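# Plug rack relays into panel sockets matching button color

## Task

Move every relay (a small transparent box topped by a colored button) from the black rack into the vacant panel socket whose colored marking matches that relay's button. Each one must be fully seated and match the relays already installed: button facing the same side, top at the same height, and upright. Seating gives no click to feel. Any relay sitting in a socket of the wrong color means failure. Failure also follows if any relay that was already in the panel gets lifted partway out or tilted. A relay only counts if it stays put on its own after the robot lets go.

## Robot and tools

Robot: one six-joint arm with a two-finger parallel gripper. A flat block juts about 9 cm from the last joint's axis toward the gripper's +x and rotates with it. Fingers point along the gripper's +z and open and close along its y. The reported hand point lies midway between the pads when they are shut. Closed fingertips reach about 19 mm past it, open ones about 6 mm. Closing pushes the tips roughly 13 mm farther out, so keep that much clearance above a surface.

Frame: the scene frame has its origin on the tabletop directly under the arm base. +z is up, and +y is on the left when facing along +x. Positions are in metres and the orientation is a quaternion in w,x,y,z order. The base may be slightly tilted, and the printed hand position gets less accurate the farther the arm reaches.

Tool execute_actions takes "actions", a list holding zero or one item, plus an optional "pictures" boolean (images come by default).
- Empty list: no command, only the current state comes back.
- Move: {"rows": [[...]], "steps": n} with n from 1 to 15 (15 if omitted). Each control step is 1/30 s. Row k drives step k, and the final row repeats if there are fewer rows than steps.
- Wait: {"steps": n} with no rows, n up to 300. It returns once that many steps have passed since the previous result, and your reply time counts toward them.

Each row is a single flat list of 9 numbers for the single arm, in this order: shoulder_pan, shoulder_lift, elbow, wrist_1, wrist_2, wrist_3, gripper position, gripper force_limit, gripper speed.
- The first six are absolute joint target angles in radians, in the same form as the Joint positions line. They are not offsets.
- Stated ranges: pan -3.142 to 3.142; lift -6.283 to 6.283; elbow 0.000 to 3.142; each wrist -6.283 to 6.283. The true ends can differ by up to 0.010 rad.
- The whole call is rejected and nothing is sent if any target goes more than 0.010 rad beyond its range and is also beyond that joint's last reported angle. A target past a real end is clipped, and the result may then say "joint sent to its limit", possibly about an earlier move. If that line is missing, it does not prove there is more room.
- The last three are scaled values in [-1, 1].
  - Position: +1 is wide open (85 mm). The pads touch near -0.8. At -1 the fingers close until something blocks them.
  - force_limit: per-pad squeeze, roughly 20 N at -1, 128 N at 0 and 235 N at +1 on a 40 mm part closed slowly. Thin or tiny parts may get less.
  - Speed: about 20, 85 and 150 mm/s at -1, 0 and +1. Faster closes add a few newtons of grip.

Motion: commands are smoothed and lag about 0.17 s behind. Joint speed and acceleration are capped, so after a big move the arm may not have arrived when the result returns. On each step a joint's target is clamped to within 0.575 rad of its measured angle. If the targets would put the hand more than 100 mm from where it is, all of them are pulled back proportionally. Between calls the arm keeps chasing the last row until it nearly stops or a step is HELD. Use short, small moves near the panel.

Gripping: send position -1, hold it, and confirm object_status = 2.
- Status codes: 0 moving; 1 blocked while opening; 2 blocked while closing; 3 reached the target, or fully closed (a small part may still be held).
- Any new position value resets status to 0 until the fingers settle.
- New force_limit or speed values only apply once the position value changes by 0.01 or more. To loosen a grip, open first.
- If the part slips, the fingers re-close by themselves. The exception is a grip at force_limit -1, where status stays 2 even if the part is gone.
- position_measured is in counts and is not linear: 3 is open, 78 is about 60 mm, 130 about 40 mm, 180 about 20 mm, and 230 means the pads are touching.

Result lines:
- State: hand position, orientation and linear and angular velocities.
- Joint positions and velocities, in row order.
- Joint torques: the full drive output, noisy and offset, so not a clean contact measure.
- Wrist force and torque along the gripper's own axes: noise up to about 2.4 N, offset up to about 4 N, saturating near 50 N. A press shows as force pointing back into the arm. "no reading" is normal at first.
- "joint command not followed": the clearance check changed or blocked targets. Mounting blocks and posts count as part of the arm.
- HELD: steps on which your row was not sent, fully or partly.
- MOTOR HOT: a motor is at 70 °C or more. At 85 °C the brakes lock until it cools (OVER-TEMPERATURE FAULT). Holding loads heats the motors, even while you think.

Avoid the following:
- A contact torque reaching a joint's limit (141 N m for pan, lift and elbow; 26.3 N m for each wrist, including the held weight).
- An external force of 150 N on the arm or the held part. Either one halts the arm for 10 s, drops the rest of the call, and lets the arm yield.
- Slams, drops, slips and forceful shoves.
- Knocking anything off the table.
- Bumping relays already in the panel.
- Releasing a relay before it is fully seated.
Brief outside tugs on a held part or pushes on loose items can happen, so check the grip and the scene afterward.

Tool zoom_image: {"camera": name, "region": [x0, y0, x1, y1]} in pixels from the top-left, at most 504x504. It enlarges a part of that camera's latest image. Cameras: cam_head_left, cam_head_right, cam_high, cam_low (each 896x504) and cam_wrist (504x504, fisheye, its pose computed from the joint readings). Calibration data uses OpenCV conventions, but can be off by a couple of degrees and millimetres.

Tool finished_scene: {"scene": number} ends that scene for good and grades it. Call it only once the relays are seated and stay put without the robot. Replying without any tool call ends the run.

Each tool is called after "Call:" as a command line: name --argument value for each argument, lists and objects as JSON in quotes; but a table of rows of numbers goes row by row, as --pt "numbers of a row", without its own name.

## Session

Call:
execute_actions --actions '[]'

Scene clock: 0.00 s of 8400.00 s.
end_effector_position=(+0.6044, +0.3848, +0.3822) position_measured=3 object_status=3 end_effector_quat_wxyz=(-0.405, +0.377, +0.833, -0.001) end_effector_velocity=(-0.000, -0.000, -0.001) end_effector_angular_velocity=(-0.002, +0.001, +0.001)
Joint positions: [ 0.411 -0.588  0.731 -1.059 -1.15   0.941]
Joint velocities: [-0.     0.001  0.    -0.    -0.002  0.   ]
Joint torques (N m, as the arm reports them, + toward a larger angle): no reading
Wrist force (N, on the end effector, along its own x y z axes, offset not removed): no reading
Wrist torque (N m, same axes, about the end effector's origin, offset not removed): no reading
camera_calibration (this result's frames):
cam_wrist: T_world_to_cam=[[0.613621, 0.704297, -0.356979, -0.498029], [0.522074, -0.701063, -0.485746, 0.170218], [-0.592374, 0.111694, -0.797883, 0.769134], [0, 0, 0, 1]] pos_world=[0.672351, 0.384186, 0.518576]

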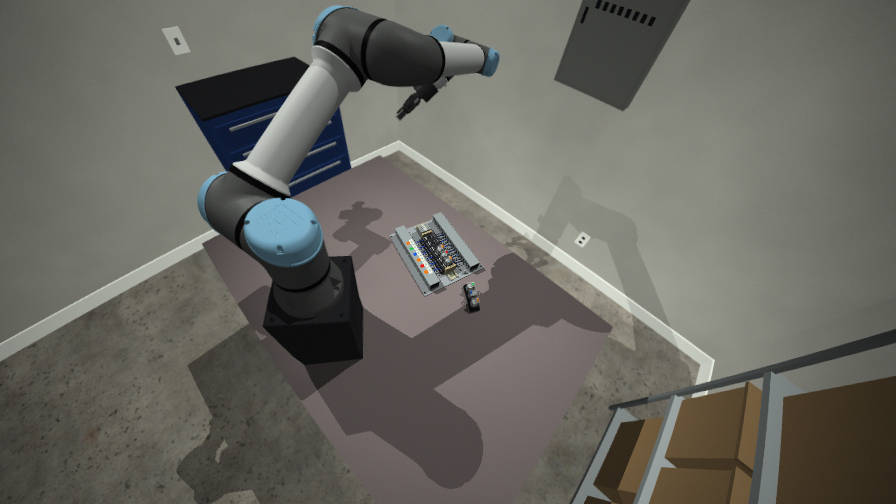

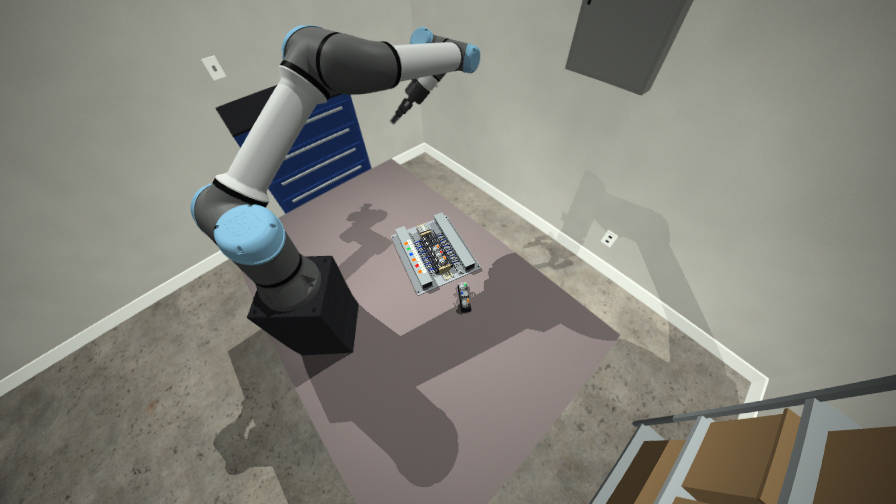

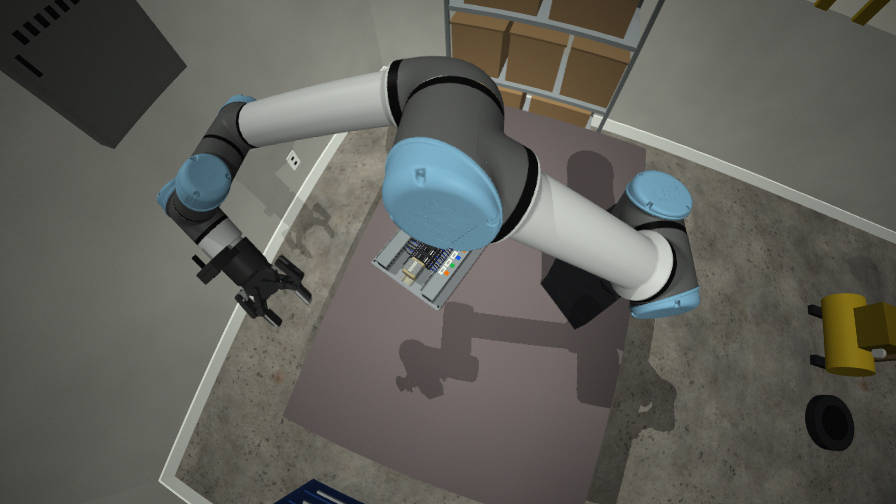

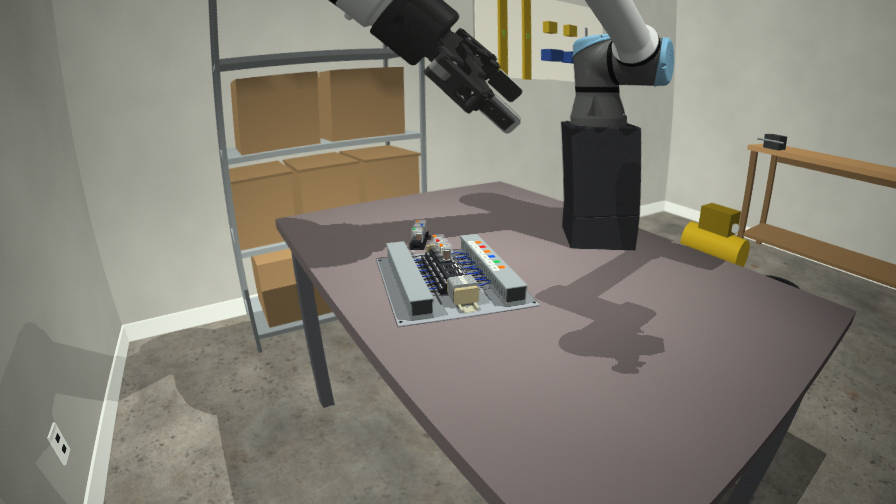

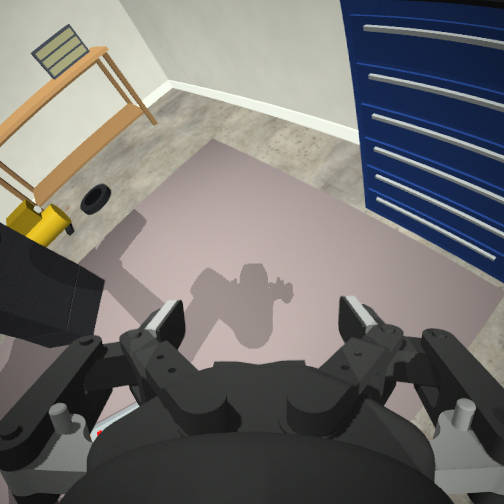

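Call:
execute_actions --actions '[{"rows":[[-0.484,-1.19,2.167,-2.621,-1.57,1.17,0,-0.4,0]]}]' --pictures false

Call:
execute_actions --actions '[{"steps":100}]'

Call:
zoom_image --camera "cam_wrist" --region '[100, 0, 400, 350]'

Scene clock: 5.77 s of 8400.00 s.
end_effector_position=(+0.6761, +0.1581, +0.4090) position_measured=94 object_status=0 end_effector_quat_wxyz=(-0.270, +0.520, +0.810, +0.013) end_effector_velocity=(+0.065, -0.528, -0.003) end_effector_angular_velocity=(-0.413, -0.361, -0.692)
Joint positions: [ 0.13  -0.833  1.013 -1.341 -1.325  1.038]
Joint velocities: [-0.671 -0.457  0.669 -0.664 -0.311  0.17 ]
Joint torques (N m, as the arm reports them, + toward a larger angle): [-18.   -67.73  -8.13  -4.98  -2.31   3.63]
Wrist force (N, on the end effector, along its own x y z axes, offset not removed): [0.5 -3.2 -1.8]
Wrist torque (N m, same axes, about the end effector's origin, offset not removed): [-0.84 -0.16 0.16]
Steps of this call (steps 1 to 90: nothing new was sent; then 2.27 s passed at rest; steps 91 to 105: all 15 steps of this action). Readings (joint positions | what the end effector reports):
91: [0.411 -0.588 0.732 -1.060 -1.150 0.941] | position_measured=3 object_status=0
92: [0.405 -0.595 0.738 -1.066 -1.157 0.946] | position_measured=4 object_status=0
94: [0.365 -0.634 0.778 -1.106 -1.187 0.963] | position_measured=13 object_status=0
98: [0.283 -0.713 0.860 -1.188 -1.242 0.993] | position_measured=41 object_status=0
105: the state above

Scene clock: 9.10 s of 8400.00 s.
end_effector_position=(+0.4699, -0.2001, +0.2479) position_measured=128 object_status=3 end_effector_quat_wxyz=(-0.001, +0.795, +0.607, -0.000) end_effector_velocity=(-0.000, -0.000, -0.001) end_effector_angular_velocity=(-0.000, +0.001, -0.000)
Joint positions: [-0.484 -1.19   2.167 -2.621 -1.57   1.17 ]
Joint velocities: [-0.     0.001 -0.    -0.    -0.001 -0.   ]
Joint torques (N m, as the arm reports them, + toward a larger angle): [-12.43 -45.55  -7.72  -5.87  -1.57   2.82]
Wrist force (N, on the end effector, along its own x y z axes, offset not removed): [1.0 -2.6 -1.1]
Wrist torque (N m, same axes, about the end effector's origin, offset not removed): [-0.68 -0.22 0.06]
Steps of this call (steps 1 to 60: the robot went on to your last target; steps 61 to 100: nothing new was sent). Readings (joint positions | what the end effector reports):
1: [0.107 -0.848 1.035 -1.364 -1.335 1.044] | position_measured=101 object_status=0
2: [0.084 -0.863 1.058 -1.387 -1.345 1.049] | position_measured=109 object_status=0
4: [0.038 -0.891 1.105 -1.433 -1.365 1.060] | position_measured=122 object_status=0
8: [-0.056 -0.946 1.209 -1.537 -1.403 1.080] | position_measured=128 object_status=0
100: the state above
The arm was judged still, so your last target was given up. Only a new action makes it travel on or press farther. Fingers that are still opening or closing keep moving.
camera_calibration (this result's frames):
cam_wrist: T_world_to_cam=[[0.954032, -0.296913, -0.0408226, -0.490155], [-0.279277, -0.930144, 0.238403, -0.0837377], [-0.108756, -0.216043, -0.970308, 0.397552], [0, 0, 0, 1]] pos_world=[0.487473, -0.137533, 0.385701]

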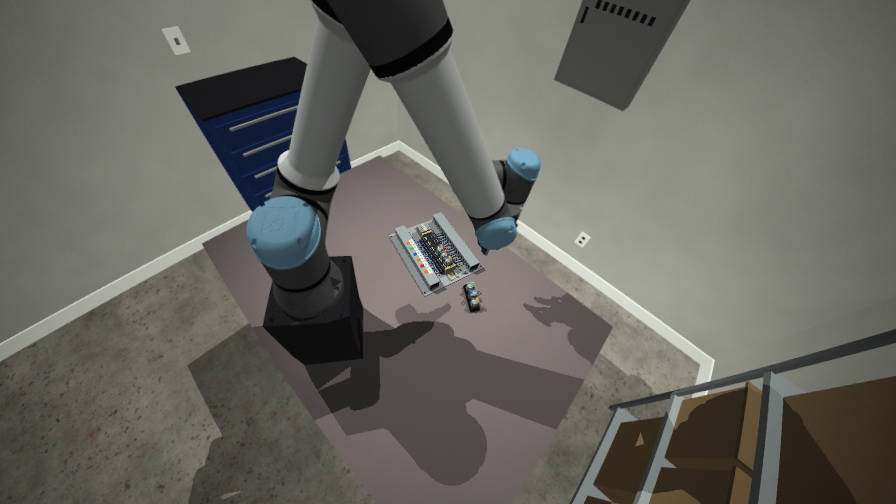

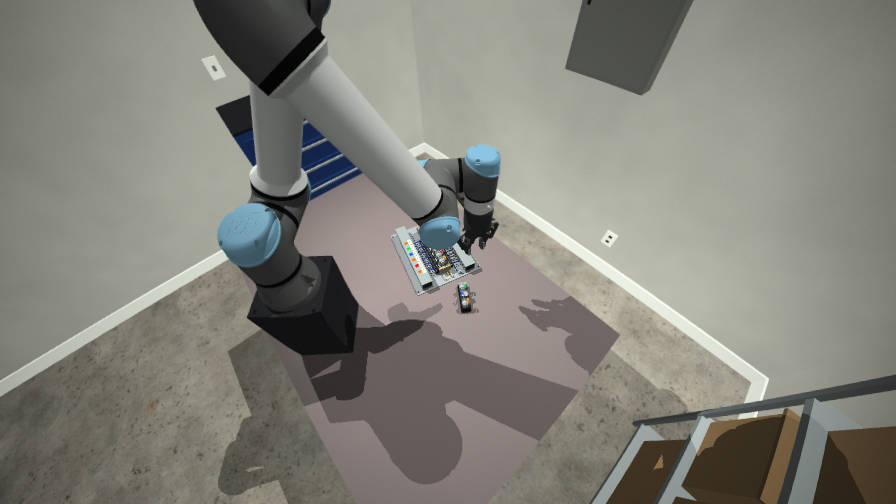

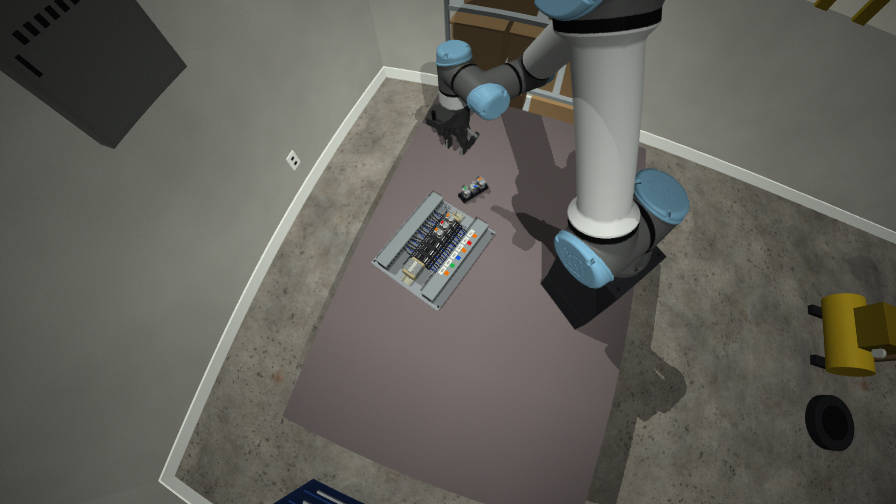

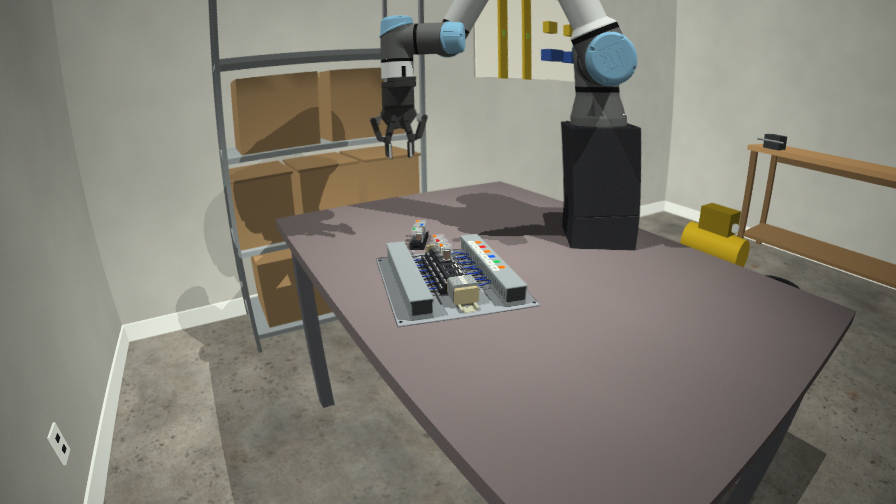

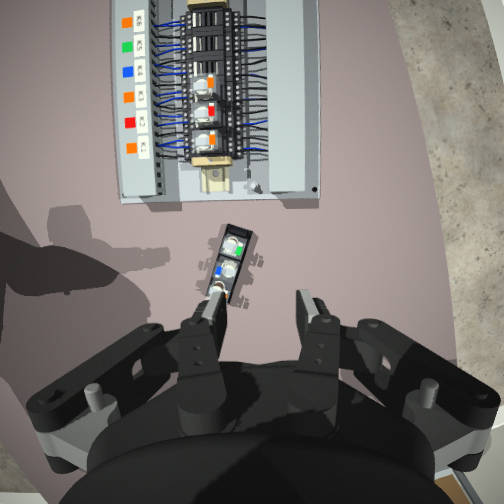

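Region (100, 0, 400, 350) of cam_wrist's 504x504 image, scaled by 1.440, with more detail than that image has; it fills the left 432 columns of this view, and the rest is white.

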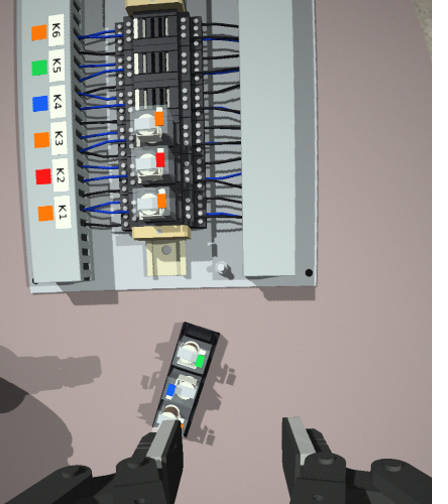

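Call:
execute_actions --actions '[{"rows":[[-0.6123,-0.9027,2.2706,-3.0109,-1.56,1.3786,0,-0.4,0]]}]' --pictures false

Call:
execute_actions --actions '[{"steps":30}]'

Call:
zoom_image --camera "cam_wrist" --region '[190, 200, 350, 360]'

Call:
zoom_image --camera "cam_wrist" --region '[100, 0, 300, 200]'

Scene clock: 18.47 s of 8400.00 s.
end_effector_position=(+0.4121, -0.2258, +0.1333) position_measured=128 object_status=3 end_effector_quat_wxyz=(-0.002, +0.883, +0.470, -0.000) end_effector_velocity=(-0.016, -0.006, -0.030) end_effector_angular_velocity=(-0.015, -0.013, -0.095)
Joint positions: [-0.608 -0.913  2.267 -2.995 -1.56   1.372]
Joint velocities: [-0.035  0.09   0.027 -0.136  0.002  0.061]
Joint torques (N m, as the arm reports them, + toward a larger angle): [-11.31 -30.05   0.2   -5.87   1.83   2.73]
Wrist force (N, on the end effector, along its own x y z axes, offset not removed): [-0.7 -4.5 1.0]
Wrist torque (N m, same axes, about the end effector's origin, offset not removed): [-0.96 -0.08 -0.04]
Steps of this call (steps 1 to 90: nothing new was sent; then 5.87 s passed at rest; steps 91 to 105: all 15 steps of this action). Readings (joint positions | what the end effector reports):
91: [-0.484 -1.190 2.167 -2.621 -1.570 1.170] | position_measured=128 object_status=3
92: [-0.491 -1.183 2.173 -2.629 -1.569 1.177] | position_measured=128 object_status=3
94: [-0.525 -1.123 2.201 -2.695 -1.566 1.227] | position_measured=128 object_status=3
98: [-0.581 -0.983 2.246 -2.890 -1.562 1.324] | position_measured=128 object_status=3
105: the state above

Scene clock: 19.47 s of 8400.00 s.
end_effector_position=(+0.4102, -0.2265, +0.1298) position_measured=128 object_status=3 end_effector_quat_wxyz=(-0.001, +0.885, +0.465, -0.000) end_effector_velocity=(-0.000, +0.000, -0.001) end_effector_angular_velocity=(-0.000, +0.001, -0.000)
Joint positions: [-0.612 -0.903  2.271 -3.011 -1.56   1.379]
Joint velocities: [-0.     0.001  0.001 -0.002 -0.     0.   ]
Joint torques (N m, as the arm reports them, + toward a larger angle): [-13.04 -26.94   1.54  -5.86   1.65   2.9 ]
Wrist force (N, on the end effector, along its own x y z axes, offset not removed): [-0.6 -5.2 -0.4]
Wrist torque (N m, same axes, about the end effector's origin, offset not removed): [-1.10 0.10 0.16]
Steps of this call (steps 1 to 30: the robot went on to your last target). Readings (joint positions | what the end effector reports):
1: [-0.609 -0.910 2.268 -2.999 -1.560 1.373] | position_measured=128 object_status=3
2: [-0.610 -0.909 2.269 -3.002 -1.560 1.375] | position_measured=128 object_status=3
4: [-0.611 -0.906 2.270 -3.006 -1.560 1.376] | position_measured=128 object_status=3
8: [-0.612 -0.904 2.270 -3.009 -1.560 1.378] | position_measured=128 object_status=3
30: the state above
The arm was judged still, so your last target was given up. Only a new action makes it travel on or press farther. Fingers that are still opening or closing keep moving.
camera_calibration (this result's frames):
cam_wrist: T_world_to_cam=[[0.802452, -0.595305, -0.0410082, -0.451259], [-0.570786, -0.785806, 0.238143, 0.0556045], [-0.173992, -0.167692, -0.970364, 0.308493], [0, 0, 0, 1]] pos_world=[0.447528, -0.173211, 0.267603]

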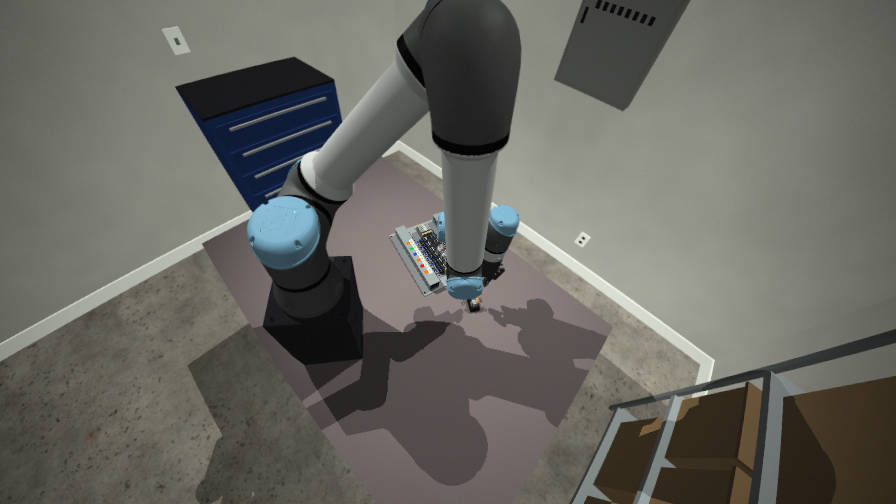

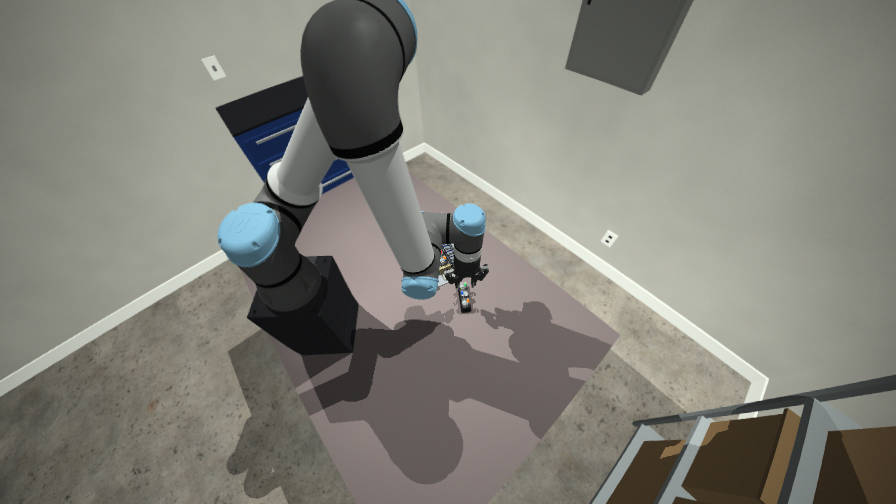

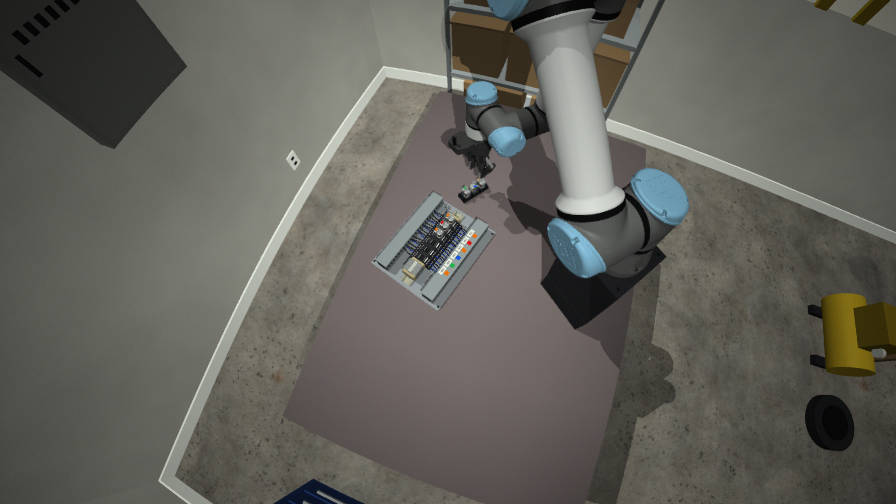

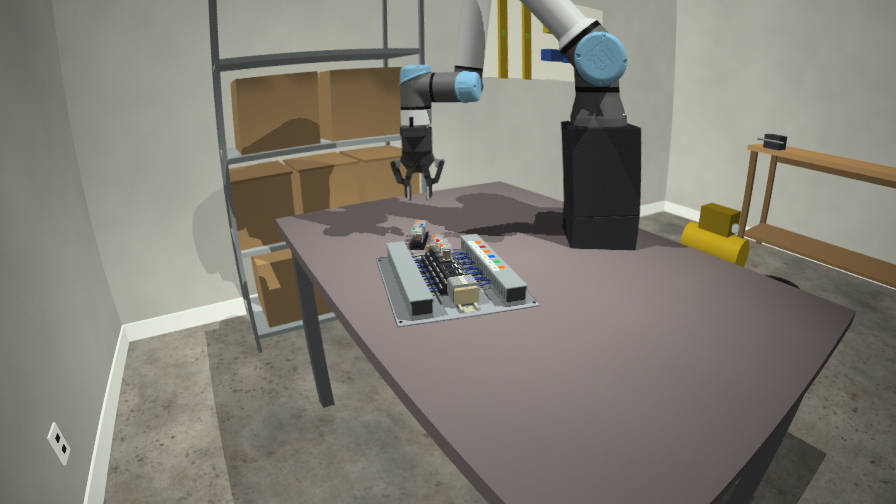

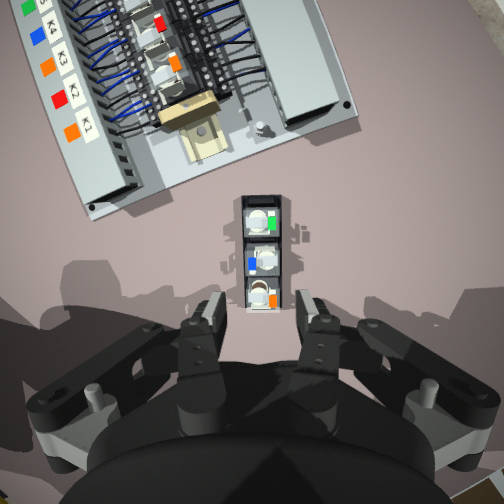

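Region (190, 200, 350, 360) of cam_wrist's 504x504 image, scaled by 3.150, with more detail than that image has.

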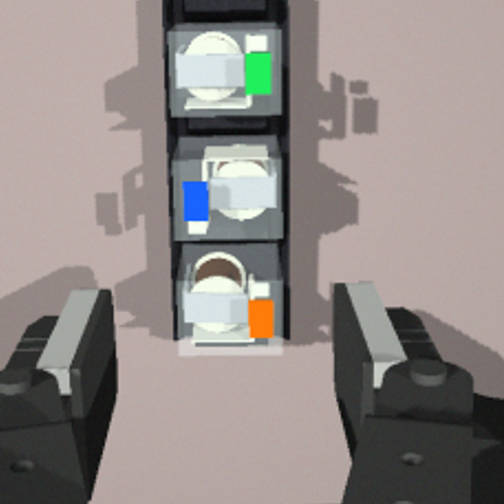

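Region (100, 0, 300, 200) of cam_wrist's 504x504 image, scaled by 2.520, with more detail than that image has.

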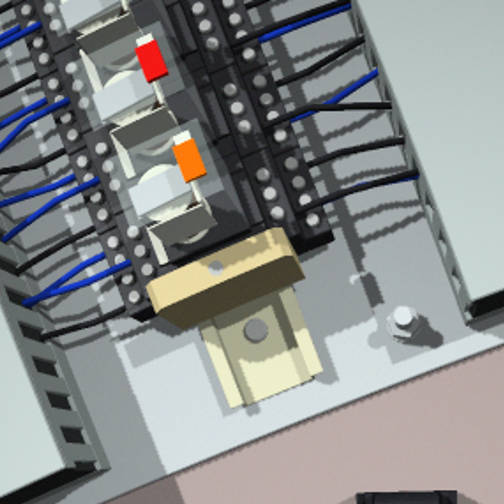

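Call:
execute_actions --actions '[{"rows":[[-0.6035,-0.9027,2.2726,-3.0129,-1.56,4.528,0,-0.4,0]]}]' --pictures false

Call:
execute_actions --actions '[{"steps":45}]' --pictures false

Call:
execute_actions --actions '[{"rows":[[-0.604,-0.84,2.2575,-3.0605,-1.56,4.528,0,-0.4,0],[-0.604,-0.84,2.2575,-3.0605,-1.56,4.528,0,-0.4,0],[-0.604,-0.84,2.2575,-3.0605,-1.56,4.528,0,-0.4,0],[-0.604,-0.84,2.2575,-3.0605,-1.56,4.528,0,-0.4,0],[-0.6045,-0.78,2.2412,-3.1042,-1.56,4.528,0,-0.4,0],[-0.6045,-0.78,2.2412,-3.1042,-1.56,4.528,0,-0.4,0],[-0.6045,-0.78,2.2412,-3.1042,-1.56,4.528,0,-0.4,0],[-0.6045,-0.78,2.2412,-3.1042,-1.56,4.528,0,-0.4,0],[-0.605,-0.7161,2.2221,-3.149,-1.56,4.528,0,-0.4,0]]}]' --pictures false

Call:
execute_actions --actions '[{"steps":22}]'

Call:
zoom_image --camera "cam_wrist" --region '[190, 230, 350, 380]'

Scene clock: 32.00 s of 8400.00 s.
end_effector_position=(+0.4117, -0.2223, +0.1298) position_measured=128 object_status=3 end_effector_quat_wxyz=(-0.001, +1.000, +0.008, -0.000) end_effector_velocity=(+0.001, +0.002, -0.000) end_effector_angular_velocity=(-0.001, +0.005, -2.655)
Joint positions: [-0.604 -0.903  2.273 -3.013 -1.56   2.339]
Joint velocities: [ 0.004  0.     0.001 -0.001 -0.     2.659]
Joint torques (N m, as the arm reports them, + toward a larger angle): [ 13.38 -27.64   1.5   -5.85   1.5   16.31]
Wrist force (N, on the end effector, along its own x y z axes, offset not removed): [-0.4 -5.5 -0.8]
Wrist torque (N m, same axes, about the end effector's origin, offset not removed): [-1.14 -0.08 0.04]
Steps of this call (steps 1 to 90: nothing new was sent; then 9.03 s passed at rest; steps 91 to 105: all 15 steps of this action). Readings (joint positions | what the end effector reports):
91: [-0.612 -0.903 2.271 -3.011 -1.560 1.379] | position_measured=128 object_status=3
92: [-0.611 -0.903 2.271 -3.011 -1.560 1.387] | position_measured=128 object_status=3
94: [-0.608 -0.903 2.272 -3.012 -1.560 1.452] | position_measured=128 object_status=3
98: [-0.605 -0.903 2.272 -3.013 -1.560 1.724] | position_measured=128 object_status=3
105: the state above

Scene clock: 33.50 s of 8400.00 s.
end_effector_position=(+0.4117, -0.2222, +0.1298) position_measured=128 object_status=3 end_effector_quat_wxyz=(+0.000, -0.466, +0.885, +0.001) end_effector_velocity=(-0.000, +0.001, -0.001) end_effector_angular_velocity=(+0.002, +0.001, -0.002)
Joint positions: [-0.603 -0.903  2.273 -3.013 -1.56   4.528]
Joint velocities: [ 0.     0.002  0.    -0.     0.     0.002]
Joint torques (N m, as the arm reports them, + toward a larger angle): [ 14.27 -28.63   0.61  -5.82   0.74   2.84]
Wrist force (N, on the end effector, along its own x y z axes, offset not removed): [1.0 -3.8 0.1]
Wrist torque (N m, same axes, about the end effector's origin, offset not removed): [-0.91 -0.27 0.08]
Steps of this call (steps 1 to 45: the robot went on to your last target). Readings (joint positions | what the end effector reports):
1: [-0.604 -0.903 2.273 -3.013 -1.560 2.429] | position_measured=128 object_status=3
2: [-0.604 -0.903 2.273 -3.013 -1.560 2.519] | position_measured=128 object_status=3
4: [-0.604 -0.903 2.273 -3.013 -1.560 2.699] | position_measured=128 object_status=3
8: [-0.604 -0.903 2.273 -3.013 -1.560 3.059] | position_measured=128 object_status=3
45: the state above

Scene clock: 34.00 s of 8400.00 s.
end_effector_position=(+0.4115, -0.2236, +0.0746) position_measured=128 object_status=3 end_effector_quat_wxyz=(+0.000, -0.465, +0.885, +0.001) end_effector_velocity=(-0.005, +0.003, -0.059) end_effector_angular_velocity=(+0.004, +0.005, -0.001)
Joint positions: [-0.605 -0.736  2.227 -3.135 -1.56   4.528]
Joint velocities: [-0.001  0.174 -0.047 -0.121 -0.001  0.   ]
Joint torques (N m, as the arm reports them, + toward a larger angle): [-13.61 -33.97 -12.53  -6.08   0.47   2.86]
Wrist force (N, on the end effector, along its own x y z axes, offset not removed): [0.3 -3.1 2.1]
Wrist torque (N m, same axes, about the end effector's origin, offset not removed): [-0.74 -0.17 0.13]
Steps of this call (steps 1 to 15: all 15 steps of this action). Readings (joint positions | what the end effector reports):
1: [-0.603 -0.902 2.273 -3.013 -1.560 4.528] | position_measured=128 object_status=3
2: [-0.603 -0.897 2.270 -3.019 -1.560 4.528] | position_measured=128 object_status=3
4: [-0.603 -0.874 2.265 -3.035 -1.560 4.528] | position_measured=128 object_status=3
8: [-0.604 -0.823 2.252 -3.074 -1.560 4.528] | position_measured=128 object_status=3
15: the state above

Scene clock: 34.73 s of 8400.00 s.
end_effector_position=(+0.4109, -0.2232, +0.0679) position_measured=128 object_status=3 end_effector_quat_wxyz=(+0.000, -0.465, +0.885, +0.001) end_effector_velocity=(-0.000, -0.001, -0.000) end_effector_angular_velocity=(-0.002, +0.001, -0.001)
Joint positions: [-0.605 -0.716  2.222 -3.149 -1.56   4.528]
Joint velocities: [-0.001  0.     0.    -0.001 -0.002 -0.   ]
Joint torques (N m, as the arm reports them, + toward a larger angle): [-13.12 -29.87 -10.66  -5.87   0.31   2.8 ]
Wrist force (N, on the end effector, along its own x y z axes, offset not removed): [-0.1 -3.0 0.4]
Wrist torque (N m, same axes, about the end effector's origin, offset not removed): [-0.67 -0.10 0.05]
Steps of this call (steps 1 to 22: the robot went on to your last target). Readings (joint positions | what the end effector reports):
1: [-0.605 -0.731 2.226 -3.139 -1.560 4.528] | position_measured=128 object_status=3
2: [-0.605 -0.727 2.225 -3.141 -1.560 4.528] | position_measured=128 object_status=3
4: [-0.605 -0.722 2.224 -3.145 -1.560 4.528] | position_measured=128 object_status=3
8: [-0.605 -0.718 2.223 -3.148 -1.560 4.528] | position_measured=128 object_status=3
22: the state above
camera_calibration (this result's frames):
cam_wrist: T_world_to_cam=[[-0.802195, 0.595842, -0.0381586, 0.472591], [0.571542, 0.784822, 0.23957, -0.045609], [0.172694, 0.170372, -0.970129, 0.182074], [0, 0, 0, 1]] pos_world=[0.373734, -0.276815, 0.205596]

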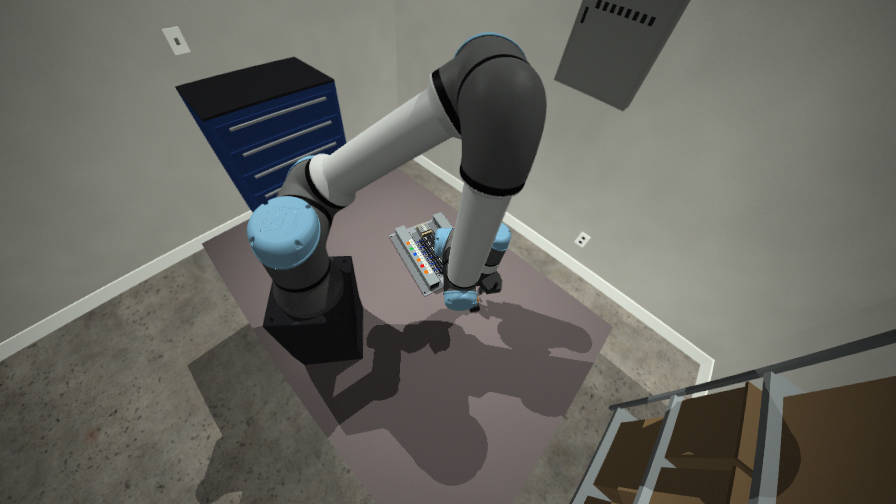

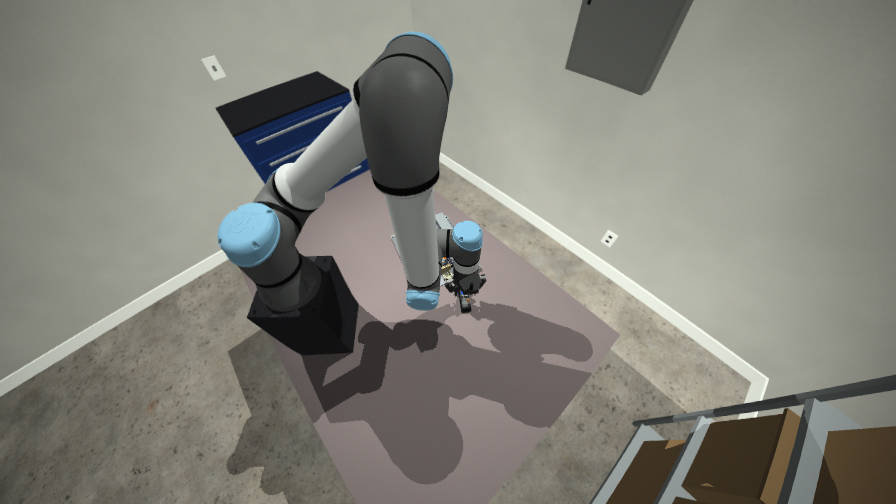

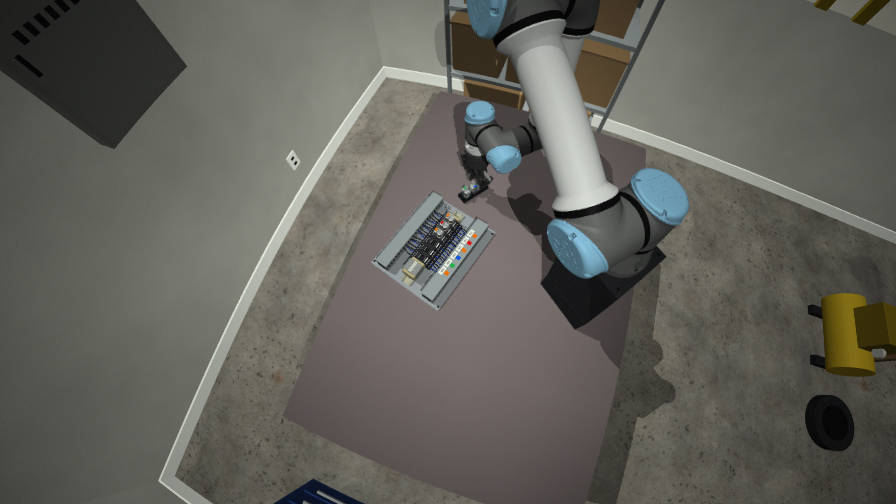

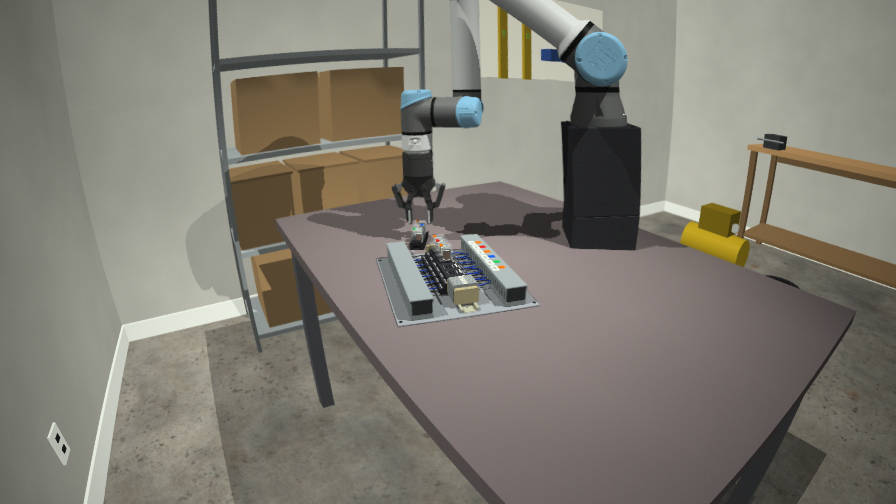

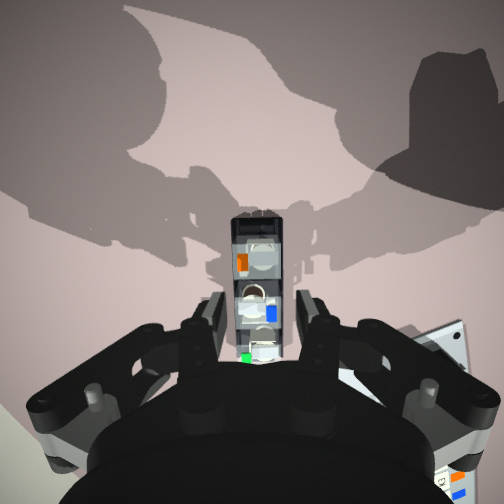

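Region (190, 230, 350, 380) of cam_wrist's 504x504 image, scaled by 3.150, with more detail than that image has; it fills the top 472 rows of this view, and the rest is white.

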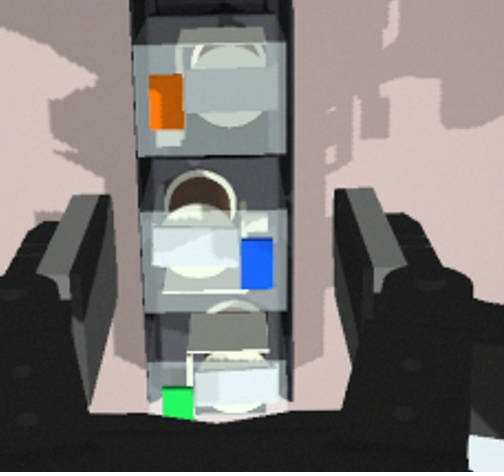

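Call:
execute_actions --actions '[{"rows":[[-0.5956,-0.7159,2.2198,-3.1469,-1.56,4.537,0,-0.4,0],[-0.5956,-0.7159,2.2198,-3.1469,-1.56,4.537,0,-0.4,0],[-0.5956,-0.7159,2.2198,-3.1469,-1.56,4.537,0,-0.4,0],[-0.5956,-0.7159,2.2198,-3.1469,-1.56,4.537,0,-0.4,0],[-0.5956,-0.7159,2.2198,-3.1469,-1.56,4.537,0,-0.4,0],[-0.5958,-0.687,2.2092,-3.1652,-1.56,4.537,0,-0.4,0],[-0.5958,-0.687,2.2092,-3.1652,-1.56,4.537,0,-0.4,0],[-0.5958,-0.687,2.2092,-3.1652,-1.56,4.537,0,-0.4,0],[-0.5961,-0.657,2.1978,-3.1838,-1.56,4.537,0,-0.4,0]]}]' --pictures false

Call:
execute_actions --actions '[{"steps":20}]'

Call:
zoom_image --camera "cam_wrist" --region '[190, 230, 350, 380]'

Call:
zoom_image --camera "cam_low" --region '[380, 190, 460, 260]'

Scene clock: 42.93 s of 8400.00 s.
end_effector_position=(+0.4134, -0.2202, +0.0508) position_measured=128 object_status=3 end_effector_quat_wxyz=(+0.000, -0.465, +0.885, +0.001) end_effector_velocity=(-0.001, +0.001, -0.027) end_effector_angular_velocity=(-0.001, +0.003, +0.001)
Joint positions: [-0.596 -0.666  2.201 -3.178 -1.56   4.537]
Joint velocities: [ 0.002  0.079 -0.029 -0.049 -0.003  0.002]
Joint torques (N m, as the arm reports them, + toward a larger angle): [ 13.38 -32.56  -8.92  -6.11  -1.14   2.63]
Wrist force (N, on the end effector, along its own x y z axes, offset not removed): [-0.6 -4.4 0.9]
Wrist torque (N m, same axes, about the end effector's origin, offset not removed): [-0.92 -0.04 0.18]
Steps of this call (steps 1 to 15: the robot went on to your last target; steps 16 to 90: nothing new was sent; then 4.70 s passed at rest; steps 91 to 105: all 15 steps of this action). Readings (joint positions | what the end effector reports):
91: [-0.605 -0.716 2.222 -3.149 -1.560 4.528] | position_measured=128 object_status=3
92: [-0.604 -0.716 2.222 -3.149 -1.560 4.529] | position_measured=128 object_status=3
94: [-0.601 -0.716 2.221 -3.148 -1.560 4.533] | position_measured=128 object_status=3
98: [-0.597 -0.707 2.217 -3.153 -1.560 4.536] | position_measured=128 object_status=3
105: the state above

Scene clock: 43.60 s of 8400.00 s.
end_effector_position=(+0.4134, -0.2201, +0.0478) position_measured=128 object_status=3 end_effector_quat_wxyz=(+0.000, -0.465, +0.885, +0.001) end_effector_velocity=(-0.000, +0.001, -0.000) end_effector_angular_velocity=(+0.001, +0.000, +0.000)
Joint positions: [-0.596 -0.657  2.198 -3.184 -1.56   4.537]
Joint velocities: [ 0.     0.001  0.    -0.     0.001  0.   ]
Joint torques (N m, as the arm reports them, + toward a larger angle): [ 14.84 -29.57  -9.09  -5.84  -1.32   2.81]
Wrist force (N, on the end effector, along its own x y z axes, offset not removed): [-2.3 -3.8 -1.2]
Wrist torque (N m, same axes, about the end effector's origin, offset not removed): [-0.86 0.29 0.16]
Steps of this call (steps 1 to 15: the robot went on to your last target; steps 16 to 20: nothing new was sent). Readings (joint positions | what the end effector reports):
1: [-0.596 -0.664 2.200 -3.180 -1.560 4.537] | position_measured=128 object_status=3
2: [-0.596 -0.662 2.200 -3.181 -1.560 4.537] | position_measured=128 object_status=3
4: [-0.596 -0.660 2.199 -3.182 -1.560 4.537] | position_measured=128 object_status=3
8: [-0.596 -0.658 2.198 -3.183 -1.560 4.537] | position_measured=128 object_status=3
20: the state above
The arm was judged still, so your last target was given up. Only a new action makes it travel on or press farther. Fingers that are still opening or closing keep moving.
camera_calibration (this result's frames):
cam_wrist: T_world_to_cam=[[-0.802106, 0.595962, -0.0381535, 0.471974], [0.571548, 0.784625, 0.2402, -0.0447124], [0.173086, 0.170859, -0.969973, 0.161519], [0, 0, 0, 1]] pos_world=[0.376172, -0.273793, 0.185416]

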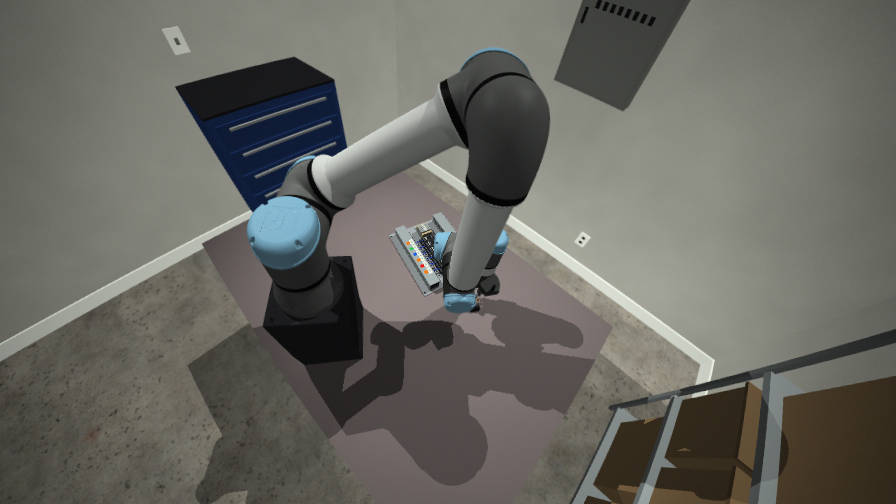

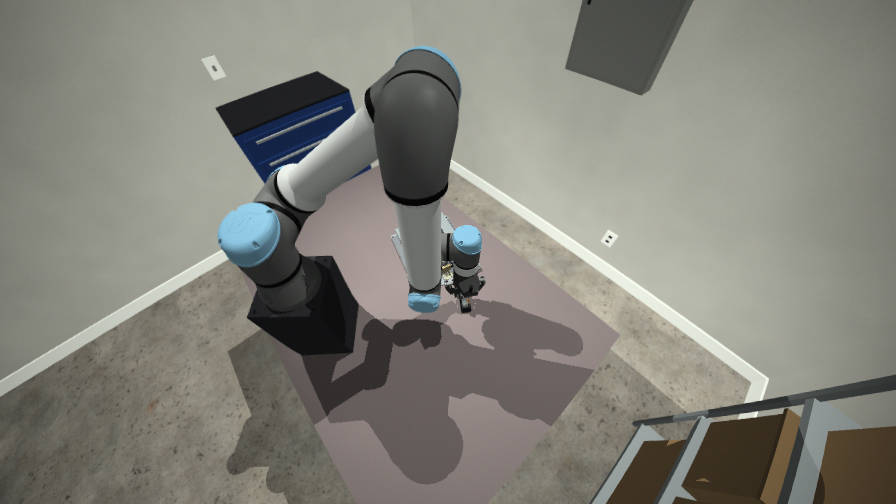

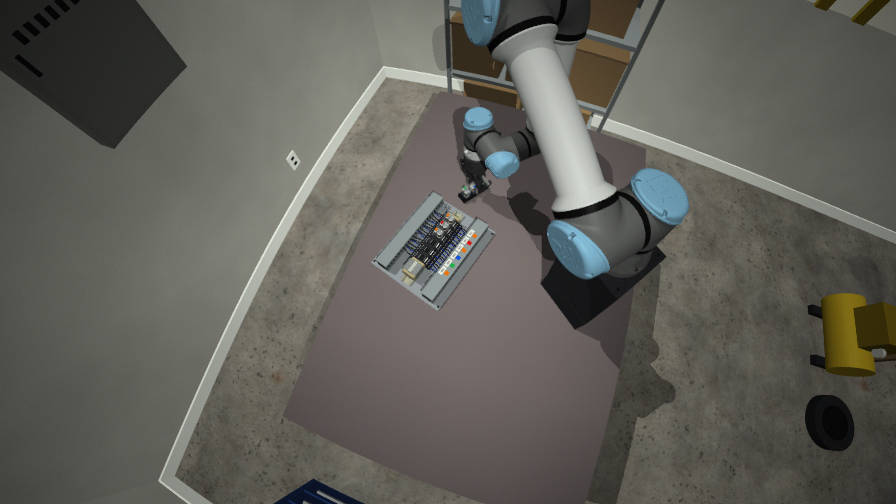

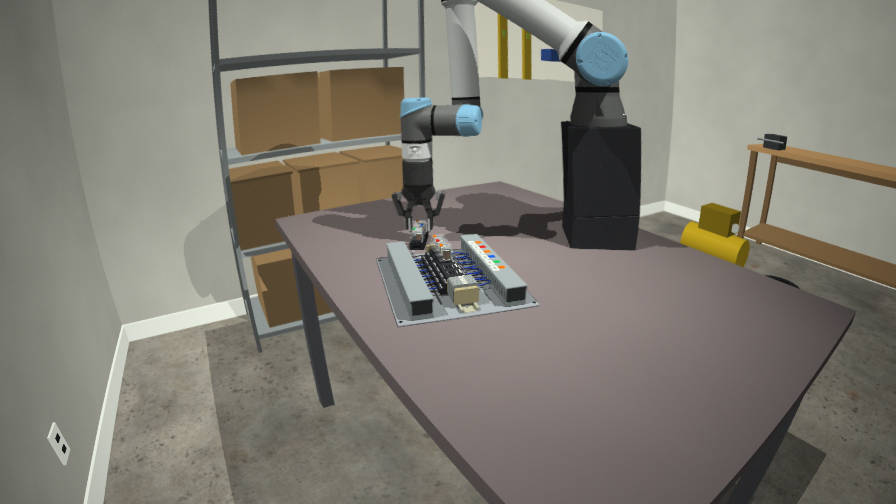

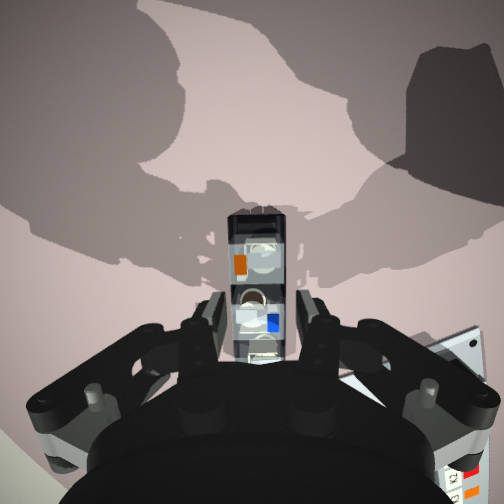

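Region (190, 230, 350, 380) of cam_wrist's 504x504 image, scaled by 3.150, with more detail than that image has; it fills the top 472 rows of this view, and the rest is white.

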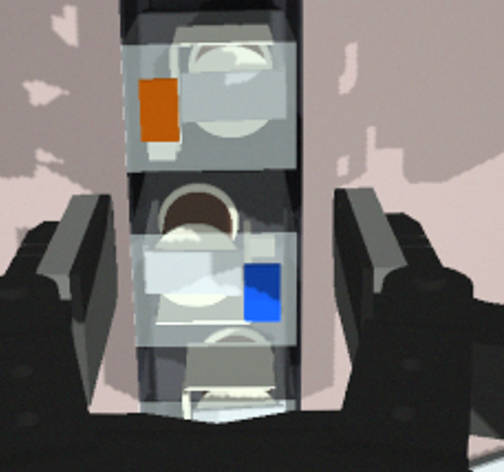

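Region (380, 190, 460, 260) of cam_low's 896x504 image, scaled by 6.300, with more detail than that image has; it fills the top 441 rows of this view, and the rest is white.

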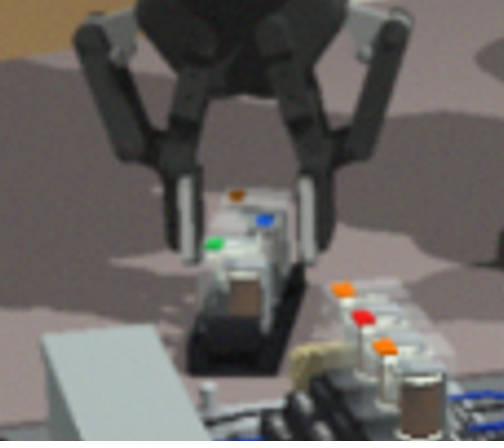

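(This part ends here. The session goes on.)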